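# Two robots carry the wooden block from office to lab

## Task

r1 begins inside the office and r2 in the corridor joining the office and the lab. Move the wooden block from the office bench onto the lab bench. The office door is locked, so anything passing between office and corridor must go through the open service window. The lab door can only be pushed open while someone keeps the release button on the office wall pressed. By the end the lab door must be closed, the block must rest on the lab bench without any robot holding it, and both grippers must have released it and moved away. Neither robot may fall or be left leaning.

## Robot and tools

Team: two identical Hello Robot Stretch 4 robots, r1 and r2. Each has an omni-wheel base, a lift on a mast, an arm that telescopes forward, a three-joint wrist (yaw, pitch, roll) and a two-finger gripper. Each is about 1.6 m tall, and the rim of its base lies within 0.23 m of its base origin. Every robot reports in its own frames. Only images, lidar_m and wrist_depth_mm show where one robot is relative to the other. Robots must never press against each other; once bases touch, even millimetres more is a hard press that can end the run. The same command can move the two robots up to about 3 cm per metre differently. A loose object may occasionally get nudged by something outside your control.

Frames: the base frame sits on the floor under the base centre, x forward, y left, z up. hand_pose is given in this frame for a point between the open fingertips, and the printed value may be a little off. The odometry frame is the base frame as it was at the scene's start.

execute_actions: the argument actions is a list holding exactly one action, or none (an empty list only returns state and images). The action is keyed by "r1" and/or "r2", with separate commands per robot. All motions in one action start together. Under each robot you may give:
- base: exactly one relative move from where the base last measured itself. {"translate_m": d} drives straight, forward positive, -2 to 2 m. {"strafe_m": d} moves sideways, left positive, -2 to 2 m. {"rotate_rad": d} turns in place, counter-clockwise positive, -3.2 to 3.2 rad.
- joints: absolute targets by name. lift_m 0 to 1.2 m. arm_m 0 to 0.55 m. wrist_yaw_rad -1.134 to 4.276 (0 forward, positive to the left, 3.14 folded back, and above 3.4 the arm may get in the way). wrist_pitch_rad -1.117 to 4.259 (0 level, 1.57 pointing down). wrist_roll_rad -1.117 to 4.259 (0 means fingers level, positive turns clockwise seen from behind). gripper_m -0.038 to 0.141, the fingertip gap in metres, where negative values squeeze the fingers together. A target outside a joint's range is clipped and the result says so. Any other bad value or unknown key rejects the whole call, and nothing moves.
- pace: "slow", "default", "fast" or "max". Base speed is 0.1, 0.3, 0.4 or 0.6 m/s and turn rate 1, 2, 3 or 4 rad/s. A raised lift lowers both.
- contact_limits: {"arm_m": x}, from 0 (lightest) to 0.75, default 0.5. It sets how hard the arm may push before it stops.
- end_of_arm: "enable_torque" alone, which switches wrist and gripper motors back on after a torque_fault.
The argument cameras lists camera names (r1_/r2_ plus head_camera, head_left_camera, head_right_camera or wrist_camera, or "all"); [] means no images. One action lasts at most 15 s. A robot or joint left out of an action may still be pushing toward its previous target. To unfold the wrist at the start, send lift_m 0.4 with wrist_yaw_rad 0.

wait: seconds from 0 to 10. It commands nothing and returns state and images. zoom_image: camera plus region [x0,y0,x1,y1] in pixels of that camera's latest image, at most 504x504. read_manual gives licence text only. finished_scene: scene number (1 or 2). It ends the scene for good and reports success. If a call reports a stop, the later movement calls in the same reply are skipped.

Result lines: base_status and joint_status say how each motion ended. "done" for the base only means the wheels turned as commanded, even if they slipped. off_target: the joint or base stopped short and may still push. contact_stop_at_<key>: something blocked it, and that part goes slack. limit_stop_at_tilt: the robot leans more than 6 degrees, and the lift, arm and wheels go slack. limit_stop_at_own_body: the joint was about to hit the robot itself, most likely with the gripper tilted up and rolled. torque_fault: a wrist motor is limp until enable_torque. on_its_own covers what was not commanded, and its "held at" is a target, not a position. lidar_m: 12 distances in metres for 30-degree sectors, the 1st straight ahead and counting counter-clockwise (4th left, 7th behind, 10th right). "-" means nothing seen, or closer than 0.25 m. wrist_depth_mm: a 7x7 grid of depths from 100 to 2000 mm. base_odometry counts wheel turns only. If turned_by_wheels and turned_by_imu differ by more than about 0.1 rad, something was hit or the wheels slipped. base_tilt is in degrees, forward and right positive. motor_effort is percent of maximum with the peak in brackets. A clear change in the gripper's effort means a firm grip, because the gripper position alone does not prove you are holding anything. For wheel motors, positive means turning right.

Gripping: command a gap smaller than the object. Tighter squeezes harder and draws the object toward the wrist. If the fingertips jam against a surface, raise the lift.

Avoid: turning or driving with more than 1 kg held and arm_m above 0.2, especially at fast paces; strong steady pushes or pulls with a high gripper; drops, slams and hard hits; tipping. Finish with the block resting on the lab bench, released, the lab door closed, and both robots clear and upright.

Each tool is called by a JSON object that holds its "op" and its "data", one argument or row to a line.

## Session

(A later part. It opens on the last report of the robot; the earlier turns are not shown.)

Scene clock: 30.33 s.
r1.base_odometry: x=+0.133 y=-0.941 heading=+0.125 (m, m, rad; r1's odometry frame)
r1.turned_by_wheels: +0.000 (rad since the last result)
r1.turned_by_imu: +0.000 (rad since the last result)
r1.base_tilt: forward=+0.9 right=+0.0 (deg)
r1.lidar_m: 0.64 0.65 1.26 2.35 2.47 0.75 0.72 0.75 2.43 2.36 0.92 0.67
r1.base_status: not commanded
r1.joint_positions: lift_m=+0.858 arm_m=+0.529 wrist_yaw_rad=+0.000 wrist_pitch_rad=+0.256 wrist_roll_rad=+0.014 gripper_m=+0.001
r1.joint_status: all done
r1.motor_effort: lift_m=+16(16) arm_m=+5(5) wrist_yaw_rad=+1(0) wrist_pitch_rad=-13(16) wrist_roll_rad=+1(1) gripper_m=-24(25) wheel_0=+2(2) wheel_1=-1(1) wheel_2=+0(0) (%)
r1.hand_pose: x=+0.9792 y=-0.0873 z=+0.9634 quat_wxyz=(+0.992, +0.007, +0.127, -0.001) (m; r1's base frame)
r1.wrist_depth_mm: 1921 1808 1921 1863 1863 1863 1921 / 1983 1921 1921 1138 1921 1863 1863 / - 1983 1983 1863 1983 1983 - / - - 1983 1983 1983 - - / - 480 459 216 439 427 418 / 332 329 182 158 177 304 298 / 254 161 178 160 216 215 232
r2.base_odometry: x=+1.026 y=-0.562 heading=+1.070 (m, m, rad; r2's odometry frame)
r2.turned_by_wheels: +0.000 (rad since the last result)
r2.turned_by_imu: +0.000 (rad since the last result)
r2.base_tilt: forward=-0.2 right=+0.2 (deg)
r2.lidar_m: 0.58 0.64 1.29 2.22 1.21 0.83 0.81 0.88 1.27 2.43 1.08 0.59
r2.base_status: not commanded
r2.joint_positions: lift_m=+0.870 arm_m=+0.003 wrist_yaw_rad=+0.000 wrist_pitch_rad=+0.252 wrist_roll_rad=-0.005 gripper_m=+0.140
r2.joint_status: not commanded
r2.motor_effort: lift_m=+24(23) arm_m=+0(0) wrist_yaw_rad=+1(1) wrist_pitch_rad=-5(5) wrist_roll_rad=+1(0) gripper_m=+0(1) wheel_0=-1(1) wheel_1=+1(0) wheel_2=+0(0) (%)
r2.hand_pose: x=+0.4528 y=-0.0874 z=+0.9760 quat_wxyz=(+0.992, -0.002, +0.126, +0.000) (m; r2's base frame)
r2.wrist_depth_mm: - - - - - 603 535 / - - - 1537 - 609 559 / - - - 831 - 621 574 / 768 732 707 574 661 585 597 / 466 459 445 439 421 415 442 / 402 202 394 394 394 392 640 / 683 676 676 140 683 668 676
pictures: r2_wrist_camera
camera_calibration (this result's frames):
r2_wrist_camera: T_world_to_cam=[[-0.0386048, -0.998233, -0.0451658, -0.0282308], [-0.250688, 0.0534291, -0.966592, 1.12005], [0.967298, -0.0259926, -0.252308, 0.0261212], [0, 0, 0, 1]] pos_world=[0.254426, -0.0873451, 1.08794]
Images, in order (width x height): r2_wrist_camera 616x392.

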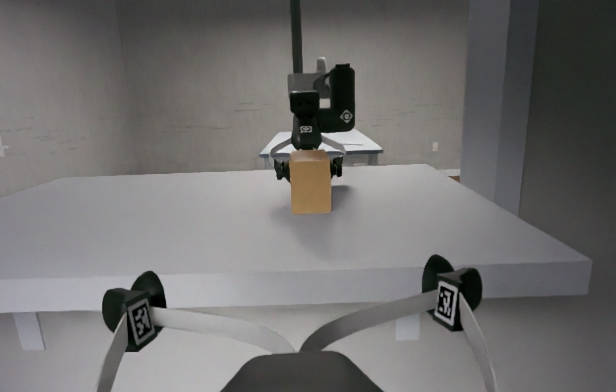

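{"op": "execute_actions", "data": {
  "actions": [
    {"r1":{"joints":{"gripper_m":0.11}}}
  ],
  "cameras": []
}}

{"op": "execute_actions", "data": {
  "actions": [
    {"r1":{"joints":{"arm_m":0.02},"pace":"max"},"r2":{"base":{"strafe_m":-0.015},"joints":{"arm_m":0.24,"lift_m":0.855}}}
  ],
  "cameras": ["r2_wrist_camera"]
}}

Scene clock: 32.63 s.
r1.base_odometry: x=+0.133 y=-0.941 heading=+0.125 (m, m, rad; r1's odometry frame)
r1.turned_by_wheels: +0.000 (rad since the last result)
r1.turned_by_imu: +0.001 (rad since the last result)
r1.base_tilt: forward=+0.8 right=-0.1 (deg)
r1.lidar_m: 0.62 0.69 1.27 2.34 2.49 0.76 0.73 0.77 2.45 2.37 0.92 0.65
r1.base_status: not commanded
r1.joint_positions: lift_m=+0.858 arm_m=+0.529 wrist_yaw_rad=+0.000 wrist_pitch_rad=+0.252 wrist_roll_rad=+0.014 gripper_m=+0.110
r1.joint_status: all done
r1.motor_effort: lift_m=+16(16) arm_m=+5(5) wrist_yaw_rad=+1(1) wrist_pitch_rad=-3(14) wrist_roll_rad=+2(1) gripper_m=+0(22) wheel_0=+2(2) wheel_1=-1(1) wheel_2=+0(0) (%)
r1.hand_pose: x=+0.9795 y=-0.0874 z=+0.9645 quat_wxyz=(+0.992, +0.007, +0.126, -0.001) (m; r1's base frame)
r1.wrist_depth_mm: 1921 1863 1863 1863 1863 1863 1808 / 1921 1921 1921 1098 1863 1921 1863 / 1983 1983 1921 878 1921 1921 1983 / - - - - - - 1983 / - 488 469 224 449 439 427 / 340 334 211 175 189 290 304 / 256 240 239 164 229 228 236
r2.base_odometry: x=+1.026 y=-0.562 heading=+1.070 (m, m, rad; r2's odometry frame)
r2.turned_by_wheels: +0.000 (rad since the last result)
r2.turned_by_imu: +0.000 (rad since the last result)
r2.base_tilt: forward=-0.3 right=+0.1 (deg)
r2.lidar_m: 0.55 0.62 1.25 2.24 1.18 0.84 0.82 0.86 1.27 2.42 1.08 0.59
r2.base_status: not commanded
r2.joint_positions: lift_m=+0.870 arm_m=+0.003 wrist_yaw_rad=+0.000 wrist_pitch_rad=+0.252 wrist_roll_rad=-0.005 gripper_m=+0.140
r2.joint_status: not commanded
r2.motor_effort: lift_m=+24(23) arm_m=+0(0) wrist_yaw_rad=+0(0) wrist_pitch_rad=-5(5) wrist_roll_rad=+1(0) gripper_m=-1(0) wheel_0=-1(1) wheel_1=+0(1) wheel_2=+0(1) (%)
r2.hand_pose: x=+0.4528 y=-0.0874 z=+0.9760 quat_wxyz=(+0.992, -0.002, +0.126, +0.000) (m; r2's base frame)
r2.wrist_depth_mm: - - - - - 609 535 / - - - 1576 - 615 564 / - - - 831 - 627 574 / 778 750 691 554 661 591 603 / 469 452 445 436 421 415 442 / 402 202 397 394 394 394 654 / 691 676 683 140 683 668 676
pictures: none
No camera images: the call's "cameras" was empty. Leave "cameras" out to get every camera's image.

Scene clock: 34.63 s.
r1.base_odometry: x=+0.133 y=-0.941 heading=+0.125 (m, m, rad; r1's odometry frame)
r1.turned_by_wheels: +0.000 (rad since the last result)
r1.turned_by_imu: +0.001 (rad since the last result)
r1.base_tilt: forward=+0.8 right=+0.0 (deg)
r1.lidar_m: 0.62 0.66 1.27 2.35 2.47 0.75 0.72 0.76 2.44 2.37 0.86 0.66
r1.base_status: not commanded
r1.joint_positions: lift_m=+0.858 arm_m=+0.021 wrist_yaw_rad=+0.000 wrist_pitch_rad=+0.252 wrist_roll_rad=+0.014 gripper_m=+0.110
r1.joint_status: all done
r1.motor_effort: lift_m=+16(16) arm_m=-5(5) wrist_yaw_rad=+4(1) wrist_pitch_rad=-5(5) wrist_roll_rad=+1(1) gripper_m=+0(1) wheel_0=+2(2) wheel_1=-1(1) wheel_2=+0(0) (%)
r1.hand_pose: x=+0.4711 y=-0.0875 z=+0.9643 quat_wxyz=(+0.992, +0.007, +0.126, -0.001) (m; r1's base frame)
r1.wrist_depth_mm: 597 615 - - - - - / 615 615 - - - - - / 634 634 - 1618 - - - / 654 647 878 691 798 759 741 / 668 496 480 466 459 442 436 / 691 683 424 683 415 661 661 / 715 715 707 418 683 683 683
r2.base_odometry: x=+1.039 y=-0.569 heading=+1.070 (m, m, rad; r2's odometry frame)
r2.turned_by_wheels: +0.000 (rad since the last result)
r2.turned_by_imu: +0.000 (rad since the last result)
r2.base_tilt: forward=-0.2 right=+0.1 (deg)
r2.lidar_m: 0.58 0.60 1.26 2.23 1.07 0.83 0.81 0.86 1.29 2.42 1.08 0.59
r2.base_status: done
r2.joint_positions: lift_m=+0.855 arm_m=+0.238 wrist_yaw_rad=+0.000 wrist_pitch_rad=+0.252 wrist_roll_rad=-0.005 gripper_m=+0.140
r2.joint_status: all done
r2.motor_effort: lift_m=+17(20) arm_m=+9(13) wrist_yaw_rad=+3(1) wrist_pitch_rad=-6(5) wrist_roll_rad=+0(0) gripper_m=-1(1) wheel_0=+2(4) wheel_1=-1(8) wheel_2=+0(0) (%)
r2.hand_pose: x=+0.6887 y=-0.0874 z=+0.9615 quat_wxyz=(+0.992, -0.002, +0.126, +0.000) (m; r2's base frame)
r2.wrist_depth_mm: - - - - - - 430 / - - - - - - 430 / - - - - - - 433 / 691 654 640 320 591 580 433 / 424 413 402 327 382 377 366 / 303 202 296 287 257 253 276 / 236 225 231 140 224 217 220
pictures: r2_wrist_camera
camera_calibration (this result's frames):
r2_wrist_camera: T_world_to_cam=[[-0.0384871, -0.998238, -0.0451603, -0.019832], [-0.250835, 0.053398, -0.966556, 1.16522], [0.967265, -0.0258722, -0.252448, -0.20553], [0, 0, 0, 1]] pos_world=[0.490316, -0.087335, 1.07347]
Images, in order (width x height): r2_wrist_camera 616x392.

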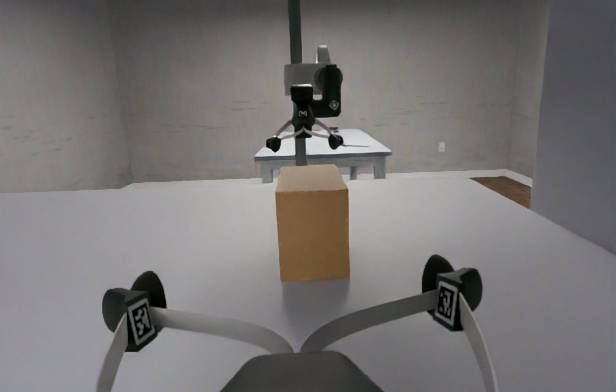

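{"op": "execute_actions", "data": {
  "actions": [
    {"r1":{"base":{"strafe_m":-0.4},"joints":{"lift_m":0.93,"wrist_pitch_rad":0,"gripper_m":-0.01},"pace":"max"},"r2":{"base":{"strafe_m":-0.018},"joints":{"arm_m":0.395}}}
  ],
  "cameras": ["r2_wrist_camera"]
}}

{"op": "execute_actions", "data": {
  "actions": [
    {"r1":{"base":{"strafe_m":-0.5},"pace":"max"},"r2":{"joints":{"gripper_m":-0.005}}}
  ],
  "cameras": []
}}

{"op": "execute_actions", "data": {
  "actions": [
    {"r2":{"joints":{"lift_m":0.885},"pace":"fast"}}
  ],
  "cameras": ["r2_wrist_camera"]
}}

{"op": "execute_actions", "data": {
  "actions": [
    {"r1":{"base":{"strafe_m":-0.55},"pace":"max"},"r2":{"joints":{"arm_m":0.005}}}
  ],
  "cameras": ["r2_wrist_camera","r1_wrist_camera","r1_head_camera"]
}}

Scene clock: 37.50 s.
r1.base_odometry: x=+0.183 y=-1.338 heading=+0.126 (m, m, rad; r1's odometry frame)
r1.turned_by_wheels: +0.000 (rad since the last result)
r1.turned_by_imu: +0.000 (rad since the last result)
r1.base_tilt: forward=+0.8 right=+0.0 (deg)
r1.lidar_m: 0.62 0.67 1.25 2.75 1.03 0.76 0.72 2.74 2.01 1.95 1.18 0.64
r1.base_status: done
r1.joint_positions: lift_m=+0.930 arm_m=+0.021 wrist_yaw_rad=+0.000 wrist_pitch_rad=+0.003 wrist_roll_rad=+0.014 gripper_m=-0.010
r1.joint_status: all done
r1.motor_effort: lift_m=+19(21) arm_m=-5(5) wrist_yaw_rad=+1(2) wrist_pitch_rad=-5(14) wrist_roll_rad=+1(0) gripper_m=-7(8) wheel_0=+3(15) wheel_1=+0(13) wheel_2=+0(1) (%)
r1.hand_pose: x=+0.4802 y=-0.0875 z=+1.1073 quat_wxyz=(+1.000, +0.007, +0.001, +0.000) (m; r1's base frame)
r1.wrist_depth_mm: - - - - - 627 627 / - - - - - 627 615 / - - - - - 615 609 / - - - - - 609 615 / - - 1808 - - 609 609 / - 854 1618 200 878 603 603 / 668 654 362 402 525 597 591
r2.base_odometry: x=+1.055 y=-0.578 heading=+1.070 (m, m, rad; r2's odometry frame)
r2.turned_by_wheels: +0.000 (rad since the last result)
r2.turned_by_imu: +0.000 (rad since the last result)
r2.base_tilt: forward=-0.2 right=+0.2 (deg)
r2.lidar_m: 0.59 0.62 1.22 2.28 1.07 0.83 0.81 0.85 1.30 2.41 1.09 0.58
r2.base_status: done
r2.joint_positions: lift_m=+0.855 arm_m=+0.393 wrist_yaw_rad=+0.000 wrist_pitch_rad=+0.252 wrist_roll_rad=-0.005 gripper_m=+0.140
r2.joint_status: all done
r2.motor_effort: lift_m=+17(17) arm_m=+9(8) wrist_yaw_rad=+1(1) wrist_pitch_rad=-5(6) wrist_roll_rad=+0(0) gripper_m=-1(1) wheel_0=+0(9) wheel_1=-2(9) wheel_2=+0(0) (%)
r2.hand_pose: x=+0.8436 y=-0.0875 z=+0.9615 quat_wxyz=(+0.992, -0.002, +0.126, +0.000) (m; r2's base frame)
r2.wrist_depth_mm: - - - - - - - / - 946 - - - - - / - - - - - - - / - - - - - - - / 418 410 375 187 382 373 375 / 303 203 173 167 254 251 273 / 236 224 222 140 223 220 219
pictures: r2_wrist_camera
camera_calibration (this result's frames):
r2_wrist_camera: T_world_to_cam=[[-0.038816, -0.998225, -0.0451586, -0.0136841], [-0.250861, 0.0534801, -0.966545, 1.20409], [0.967245, -0.0261888, -0.252491, -0.355364], [0, 0, 0, 1]] pos_world=[0.645252, -0.0873615, 1.07347]
Images, in order (width x height): r2_wrist_camera 616x392.

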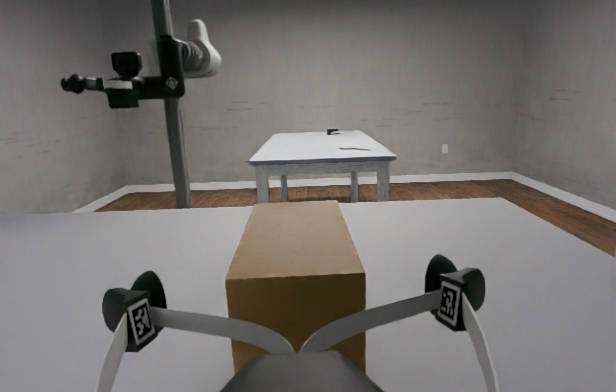

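Scene clock: 40.13 s.
r1.base_odometry: x=+0.245 y=-1.834 heading=+0.126 (m, m, rad; r1's odometry frame)
r1.turned_by_wheels: +0.000 (rad since the last result)
r1.turned_by_imu: +0.000 (rad since the last result)
r1.base_tilt: forward=+0.8 right=-0.1 (deg)
r1.lidar_m: 0.78 0.66 0.92 3.25 1.06 0.91 3.49 2.08 1.49 1.46 1.18 0.87
r1.base_status: done
r1.joint_positions: lift_m=+0.930 arm_m=+0.021 wrist_yaw_rad=+0.000 wrist_pitch_rad=+0.003 wrist_roll_rad=+0.014 gripper_m=-0.010
r1.joint_status: not commanded
r1.motor_effort: lift_m=+19(19) arm_m=-5(5) wrist_yaw_rad=+2(2) wrist_pitch_rad=-6(5) wrist_roll_rad=+0(1) gripper_m=-7(7) wheel_0=+4(14) wheel_1=-2(12) wheel_2=+0(2) (%)
r1.hand_pose: x=+0.4802 y=-0.0875 z=+1.1074 quat_wxyz=(+1.000, +0.007, +0.001, +0.000) (m; r1's base frame)
r1.wrist_depth_mm: - 960 634 627 627 615 615 / - - 634 621 621 609 603 / - 1576 621 615 609 603 603 / - - 615 609 609 597 585 / - 1661 609 609 603 585 591 / - 960 597 200 597 591 585 / 661 609 384 389 585 580 580
r2.base_odometry: x=+1.055 y=-0.578 heading=+1.070 (m, m, rad; r2's odometry frame)
r2.turned_by_wheels: +0.000 (rad since the last result)
r2.turned_by_imu: +0.000 (rad since the last result)
r2.base_tilt: forward=-0.2 right=+0.1 (deg)
r2.lidar_m: 0.57 0.60 1.27 2.26 1.09 0.82 0.80 0.86 1.29 2.41 1.07 0.59
r2.base_status: not commanded
r2.joint_positions: lift_m=+0.855 arm_m=+0.393 wrist_yaw_rad=+0.000 wrist_pitch_rad=+0.256 wrist_roll_rad=-0.005 gripper_m=-0.004
r2.joint_status: all done
r2.motor_effort: lift_m=+18(18) arm_m=+9(9) wrist_yaw_rad=+0(1) wrist_pitch_rad=-15(16) wrist_roll_rad=+0(0) gripper_m=-21(20) wheel_0=+0(0) wheel_1=-1(1) wheel_2=+0(0) (%)
r2.hand_pose: x=+0.8434 y=-0.0875 z=+0.9604 quat_wxyz=(+0.992, -0.002, +0.128, +0.000) (m; r2's base frame)
r2.wrist_depth_mm: - - - - - - - / - - - - - - - / - - - - - - - / - - - - - 559 - / 410 399 347 176 373 366 359 / 294 293 153 151 177 271 267 / 232 168 171 155 220 201 214
pictures: none
No camera images: the call's "cameras" was empty. Leave "cameras" out to get every camera's image.

Scene clock: 40.90 s.
r1.base_odometry: x=+0.245 y=-1.834 heading=+0.126 (m, m, rad; r1's odometry frame)
r1.turned_by_wheels: +0.000 (rad since the last result)
r1.turned_by_imu: +0.000 (rad since the last result)
r1.base_tilt: forward=+0.8 right=-0.1 (deg)
r1.lidar_m: 0.74 0.66 0.91 3.25 1.07 0.95 3.50 2.06 1.50 1.45 1.19 0.84
r1.base_status: not commanded
r1.joint_positions: lift_m=+0.930 arm_m=+0.021 wrist_yaw_rad=+0.000 wrist_pitch_rad=+0.003 wrist_roll_rad=+0.014 gripper_m=-0.010
r1.joint_status: not commanded
r1.motor_effort: lift_m=+19(19) arm_m=-5(5) wrist_yaw_rad=+2(2) wrist_pitch_rad=-5(6) wrist_roll_rad=+0(0) gripper_m=-7(6) wheel_0=+4(4) wheel_1=-2(2) wheel_2=+0(0) (%)
r1.hand_pose: x=+0.4802 y=-0.0875 z=+1.1074 quat_wxyz=(+1.000, +0.007, +0.001, +0.000) (m; r1's base frame)
r1.wrist_depth_mm: - 960 634 627 621 621 609 / - - 627 621 621 609 597 / - 1576 627 615 609 603 597 / - 1661 615 615 603 597 591 / - 1661 615 603 603 585 597 / - 960 609 200 597 591 585 / 668 609 387 389 591 591 580
r2.base_odometry: x=+1.055 y=-0.578 heading=+1.070 (m, m, rad; r2's odometry frame)
r2.turned_by_wheels: +0.000 (rad since the last result)
r2.turned_by_imu: +0.000 (rad since the last result)
r2.base_tilt: forward=-0.2 right=+0.1 (deg)
r2.lidar_m: 0.55 0.65 1.25 2.24 1.04 0.83 0.82 0.86 1.27 2.41 1.08 0.60
r2.base_status: not commanded
r2.joint_positions: lift_m=+0.885 arm_m=+0.393 wrist_yaw_rad=+0.000 wrist_pitch_rad=+0.256 wrist_roll_rad=-0.005 gripper_m=-0.004
r2.joint_status: all done
r2.motor_effort: lift_m=+25(27) arm_m=+9(9) wrist_yaw_rad=+1(0) wrist_pitch_rad=-16(18) wrist_roll_rad=+1(0) gripper_m=-21(21) wheel_0=+0(0) wheel_1=-1(1) wheel_2=+0(0) (%)
r2.hand_pose: x=+0.8434 y=-0.0875 z=+0.9898 quat_wxyz=(+0.992, -0.002, +0.128, +0.000) (m; r2's base frame)
r2.wrist_depth_mm: - - - - - - - / 1182 - - - - - - / - - - - - - - / - - - - - - - / 488 477 410 176 449 433 - / 353 345 153 151 177 324 320 / 276 168 171 154 260 241 258
pictures: r2_wrist_camera
camera_calibration (this result's frames):
r2_wrist_camera: T_world_to_cam=[[-0.0389237, -0.998228, -0.0450118, -0.0124507], [-0.254521, 0.0534645, -0.965588, 1.23355], [0.966284, -0.0261279, -0.256151, -0.34357], [0, 0, 0, 1]] pos_world=[0.645465, -0.0873564, 1.10253]
Images, in order (width x height): r2_wrist_camera 616x392.

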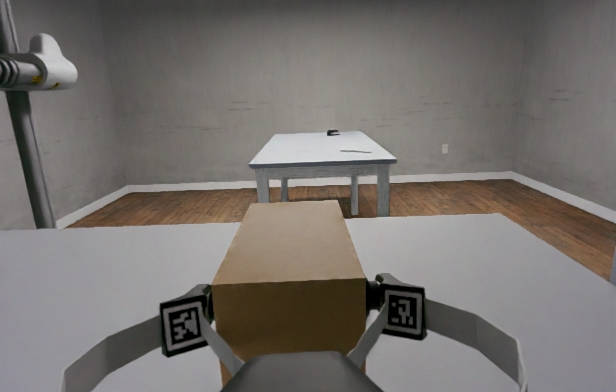

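Scene clock: 43.67 s.
r1.base_odometry: x=+0.314 y=-2.380 heading=+0.126 (m, m, rad; r1's odometry frame)
r1.turned_by_wheels: +0.000 (rad since the last result)
r1.turned_by_imu: +0.000 (rad since the last result)
r1.base_tilt: forward=+0.8 right=+0.1 (deg)
r1.lidar_m: 0.77 0.85 0.96 3.53 1.33 1.52 3.51 1.30 0.93 0.90 0.96 0.85
r1.base_status: done
r1.joint_positions: lift_m=+0.930 arm_m=+0.021 wrist_yaw_rad=+0.000 wrist_pitch_rad=+0.003 wrist_roll_rad=+0.014 gripper_m=-0.010
r1.joint_status: not commanded
r1.motor_effort: lift_m=+19(19) arm_m=-5(5) wrist_yaw_rad=+2(1) wrist_pitch_rad=-6(6) wrist_roll_rad=+1(1) gripper_m=-9(8) wheel_0=+2(15) wheel_1=-1(12) wheel_2=+0(0) (%)
r1.hand_pose: x=+0.4802 y=-0.0875 z=+1.1074 quat_wxyz=(+1.000, +0.007, +0.001, +0.000) (m; r1's base frame)
r1.wrist_depth_mm: 621 627 621 615 609 603 597 / 621 621 615 603 603 597 591 / 627 609 609 603 597 585 585 / 621 609 603 597 591 585 580 / 609 603 597 591 585 585 574 / 603 603 591 200 585 580 569 / 591 597 379 382 580 574 564
r2.base_odometry: x=+1.055 y=-0.578 heading=+1.070 (m, m, rad; r2's odometry frame)
r2.turned_by_wheels: +0.000 (rad since the last result)
r2.turned_by_imu: +0.000 (rad since the last result)
r2.base_tilt: forward=-0.3 right=+0.1 (deg)
r2.lidar_m: 0.56 0.61 1.25 2.27 1.13 0.84 0.81 0.87 1.26 2.41 1.09 0.59
r2.base_status: not commanded
r2.joint_positions: lift_m=+0.885 arm_m=+0.007 wrist_yaw_rad=+0.000 wrist_pitch_rad=+0.256 wrist_roll_rad=-0.005 gripper_m=-0.004
r2.joint_status: all done
r2.motor_effort: lift_m=+25(25) arm_m=-9(10) wrist_yaw_rad=+1(2) wrist_pitch_rad=-17(17) wrist_roll_rad=+1(0) gripper_m=-19(21) wheel_0=+0(0) wheel_1=-2(2) wheel_2=-1(0) (%)
r2.hand_pose: x=+0.4566 y=-0.0875 z=+0.9898 quat_wxyz=(+0.992, -0.002, +0.128, +0.000) (m; r2's base frame)
r2.wrist_depth_mm: - - - - - 539 530 / - - - - - 549 554 / - - - - - 574 564 / 798 778 741 715 691 597 591 / 496 480 415 176 455 442 603 / 399 397 153 151 177 389 640 / 676 168 171 154 676 668 661
pictures: r1_head_camera, r1_wrist_camera, r2_wrist_camera
camera_calibration (this result's frames):
r1_wrist_camera: T_world_to_cam=[[0.0167986, -0.999508, -0.0264884, -0.0601403], [0.0448623, 0.0272189, -0.998622, 1.15688], [0.998852, 0.0155871, 0.0452975, -0.302952], [0, 0, 0, 1]] pos_world=[0.251714, -0.0868776, 1.16742]
r2_wrist_camera: T_world_to_cam=[[-0.0389946, -0.998226, -0.0450012, -0.0275055], [-0.254778, 0.0534794, -0.96552, 1.13507], [0.966213, -0.0261847, -0.256412, 0.0304877], [0, 0, 0, 1]] pos_world=[0.258661, -0.0873612, 1.10251]
Images, in order (width x height): r1_head_camera 420x560, r1_wrist_camera 616x392, r2_wrist_camera 616x392.

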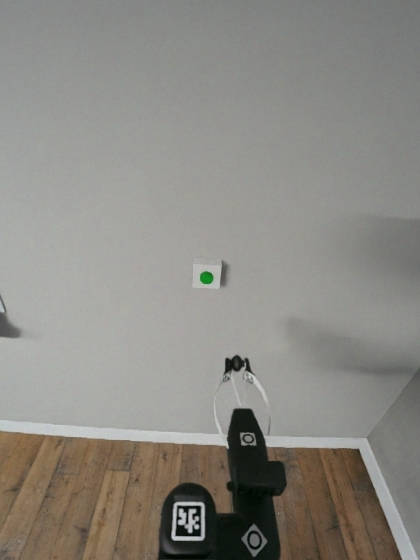

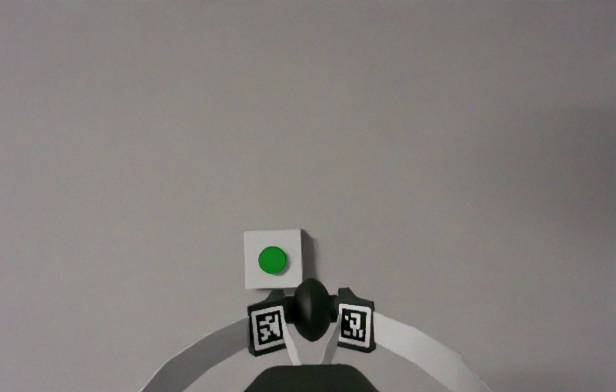

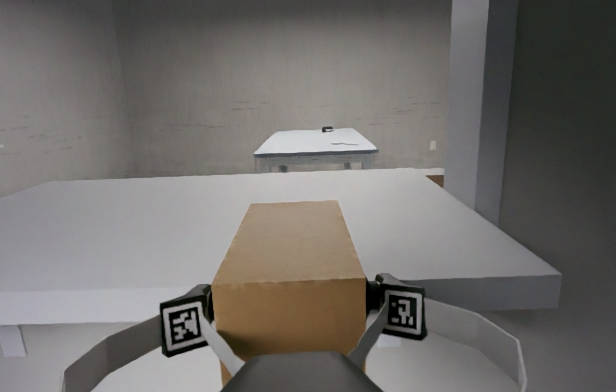

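{"op": "execute_actions", "data": {
  "actions": [
    {"r1":{"base":{"strafe_m":0.057},"joints":{"arm_m":0.22,"lift_m":0.922}},"r2":{"base":{"strafe_m":1.08},"joints":{"lift_m":0.8},"pace":"fast"}}
  ],
  "cameras": ["r2_head_left_camera","r1_wrist_camera","r1_head_camera"]
}}

Scene clock: 48.10 s.
r1.base_odometry: x=+0.307 y=-2.323 heading=+0.126 (m, m, rad; r1's odometry frame)
r1.turned_by_wheels: +0.000 (rad since the last result)
r1.turned_by_imu: +0.002 (rad since the last result)
r1.base_tilt: forward=+0.9 right=-0.1 (deg)
r1.lidar_m: 0.80 0.88 0.93 3.51 1.27 1.47 3.53 1.34 1.00 0.96 1.01 0.85
r1.base_status: done
r1.joint_positions: lift_m=+0.922 arm_m=+0.219 wrist_yaw_rad=+0.000 wrist_pitch_rad=+0.002 wrist_roll_rad=+0.014 gripper_m=-0.010
r1.joint_status: all done
r1.motor_effort: lift_m=+15(18) arm_m=+5(5) wrist_yaw_rad=+2(2) wrist_pitch_rad=-5(5) wrist_roll_rad=+1(1) gripper_m=-8(7) wheel_0=-4(11) wheel_1=+3(10) wheel_2=+0(1) (%)
r1.hand_pose: x=+0.6786 y=-0.0874 z=+1.0998 quat_wxyz=(+1.000, +0.007, +0.001, +0.000) (m; r1's base frame)
r1.wrist_depth_mm: 418 415 407 404 404 399 397 / 415 413 407 404 399 394 392 / 413 407 404 402 394 394 389 / 410 402 399 394 392 392 387 / 404 402 397 353 389 387 384 / 404 399 394 200 387 382 379 / 399 392 282 282 379 379 377
r2.base_odometry: x=+0.108 y=-0.059 heading=+1.069 (m, m, rad; r2's odometry frame)
r2.turned_by_wheels: +0.000 (rad since the last result)
r2.turned_by_imu: -0.002 (rad since the last result)
r2.base_tilt: forward=-0.2 right=+0.1 (deg)
r2.lidar_m: 0.86 0.94 1.21 1.16 0.99 0.82 0.79 0.78 1.15 2.73 0.91 0.82
r2.base_status: done
r2.joint_positions: lift_m=+0.800 arm_m=+0.007 wrist_yaw_rad=+0.000 wrist_pitch_rad=+0.256 wrist_roll_rad=-0.005 gripper_m=-0.004
r2.joint_status: all done
r2.motor_effort: lift_m=+19(23) arm_m=-9(9) wrist_yaw_rad=+0(2) wrist_pitch_rad=-17(18) wrist_roll_rad=+0(0) gripper_m=-21(21) wheel_0=-1(14) wheel_1=-1(12) wheel_2=-1(1) (%)
r2.hand_pose: x=+0.4566 y=-0.0874 z=+0.9052 quat_wxyz=(+0.992, -0.002, +0.128, +0.000) (m; r2's base frame)
r2.wrist_depth_mm: 603 609 609 597 603 603 - / 640 634 634 621 621 621 - / 654 647 654 647 647 640 654 / 676 683 668 676 676 676 668 / 699 707 699 177 707 683 707 / 741 741 153 151 177 715 741 / 768 168 171 155 759 741 759
pictures: r1_head_camera, r1_wrist_camera, r2_head_left_camera
camera_calibration (this result's frames):
r1_wrist_camera: T_world_to_cam=[[0.0170293, -0.999504, -0.0264856, -0.0637671], [0.0450233, 0.0272291, -0.998615, 1.14029], [0.998841, 0.0158132, 0.0454647, -0.500882], [0, 0, 0, 1]] pos_world=[0.450048, -0.0868641, 1.15979]
Images, in order (width x height): r1_head_camera 420x560, r1_wrist_camera 616x392, r2_head_left_camera 420x672.

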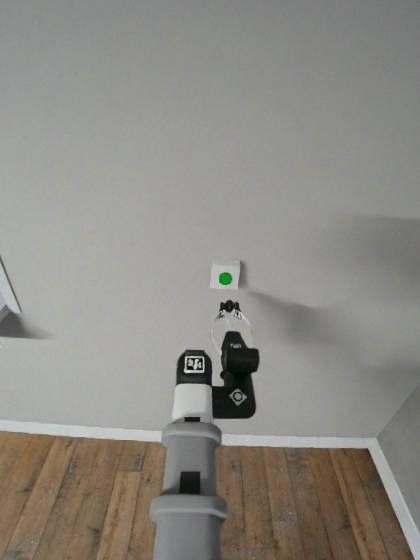

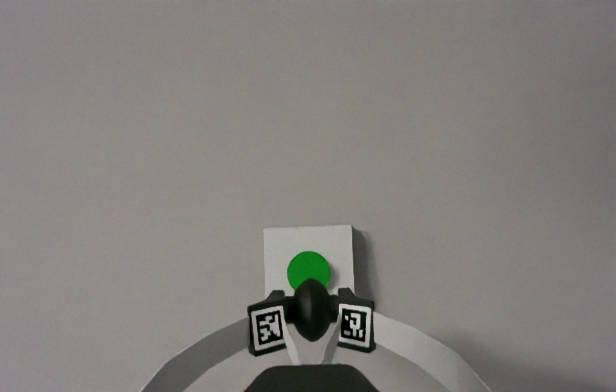

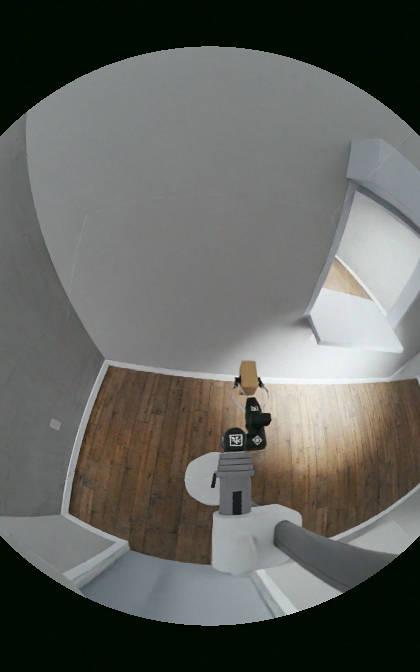

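{"op": "execute_actions", "data": {
  "actions": [
    {"r1":{"joints":{"arm_m":0.34,"lift_m":0.928},"contact_limits":{"arm_m":0.2},"pace":"slow"},"r2":{"base":{"translate_m":-0.55},"pace":"fast"}}
  ],
  "cameras": ["r2_head_left_camera","r1_wrist_camera","r1_head_camera"]
}}

{"op": "execute_actions", "data": {
  "actions": [
    {"r2":{"base":{"translate_m":-0.15},"pace":"slow"}}
  ],
  "cameras": ["r2_head_left_camera","r2_head_right_camera"]
}}

Scene clock: 51.40 s.
r1.base_odometry: x=+0.307 y=-2.323 heading=+0.126 (m, m, rad; r1's odometry frame)
r1.turned_by_wheels: +0.000 (rad since the last result)
r1.turned_by_imu: +0.001 (rad since the last result)
r1.base_tilt: forward=+0.8 right=-0.1 (deg)
r1.lidar_m: 0.81 0.87 0.91 3.51 1.25 1.50 3.50 1.34 1.00 0.97 1.00 0.83
r1.base_status: not commanded
r1.joint_positions: lift_m=+0.928 arm_m=+0.338 wrist_yaw_rad=-0.006 wrist_pitch_rad=+0.002 wrist_roll_rad=+0.014 gripper_m=-0.010
r1.joint_status: all done
r1.on_its_own: wrist_yaw_rad is at rest, and its effort (+18) is outside its rest range (-13 to +13)
r1.motor_effort: lift_m=+21(21) arm_m=+12(13) wrist_yaw_rad=+18(18) wrist_pitch_rad=-3(5) wrist_roll_rad=+1(2) gripper_m=-3(8) wheel_0=-3(4) wheel_1=+3(3) wheel_2=-3(3) (%)
r1.contact_limits: arm_m 0.2
r1.hand_pose: x=+0.7968 y=-0.0891 z=+1.1055 quat_wxyz=(+1.000, +0.007, +0.001, -0.003) (m; r1's base frame)
r1.wrist_depth_mm: 293 290 287 283 282 281 277 / 290 286 285 282 279 277 274 / 287 285 281 279 278 274 274 / 285 285 279 277 276 273 272 / 283 281 277 236 273 272 268 / 279 278 274 203 270 268 267 / 277 276 233 212 267 265 264
r2.base_odometry: x=-0.157 y=-0.541 heading=+1.069 (m, m, rad; r2's odometry frame)
r2.turned_by_wheels: +0.000 (rad since the last result)
r2.turned_by_imu: -0.001 (rad since the last result)
r2.base_tilt: forward=-0.2 right=+0.1 (deg)
r2.lidar_m: 1.42 1.53 1.28 0.65 0.37 0.27 0.25 0.28 0.34 1.12 1.63 1.28
r2.base_status: done
r2.joint_positions: lift_m=+0.800 arm_m=+0.007 wrist_yaw_rad=+0.000 wrist_pitch_rad=+0.256 wrist_roll_rad=-0.005 gripper_m=-0.004
r2.joint_status: not commanded
r2.motor_effort: lift_m=+19(20) arm_m=-9(9) wrist_yaw_rad=+1(1) wrist_pitch_rad=-17(17) wrist_roll_rad=+1(0) gripper_m=-22(21) wheel_0=-3(8) wheel_1=-2(10) wheel_2=-2(12) (%)
r2.hand_pose: x=+0.4566 y=-0.0874 z=+0.9052 quat_wxyz=(+0.992, -0.002, +0.128, +0.000) (m; r2's base frame)
r2.wrist_depth_mm: 1118 1078 1098 1118 1098 - - / 1182 1160 1138 1138 1160 - - / 1205 1182 1205 1205 1205 1205 1205 / 1255 1229 1255 1205 1205 1205 1182 / 1281 1281 1255 177 1308 1255 1281 / 1366 1308 153 151 177 1308 1366 / 1366 168 171 155 1397 1366 1336
pictures: r1_head_camera, r1_wrist_camera, r2_head_left_camera
camera_calibration (this result's frames):
r1_wrist_camera: T_world_to_cam=[[0.0112294, -0.999586, -0.0264755, -0.062704], [0.0457734, 0.0269633, -0.998588, 1.14003], [0.998889, 0.0100016, 0.0460572, -0.620457], [0, 0, 0, 1]] pos_world=[0.568289, -0.0872115, 1.16534]
Images, in order (width x height): r1_head_camera 420x560, r1_wrist_camera 616x392, r2_head_left_camera 420x672.

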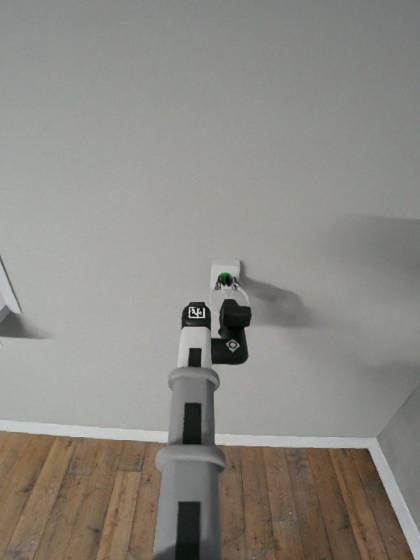

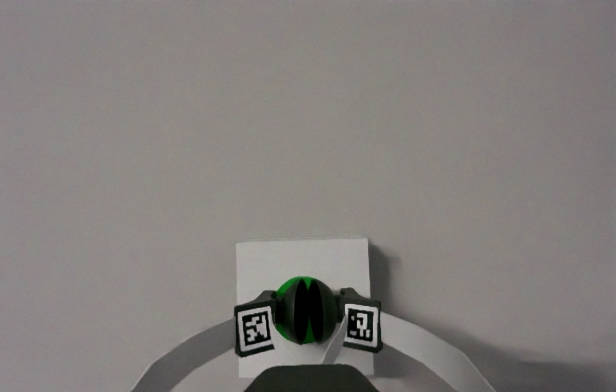

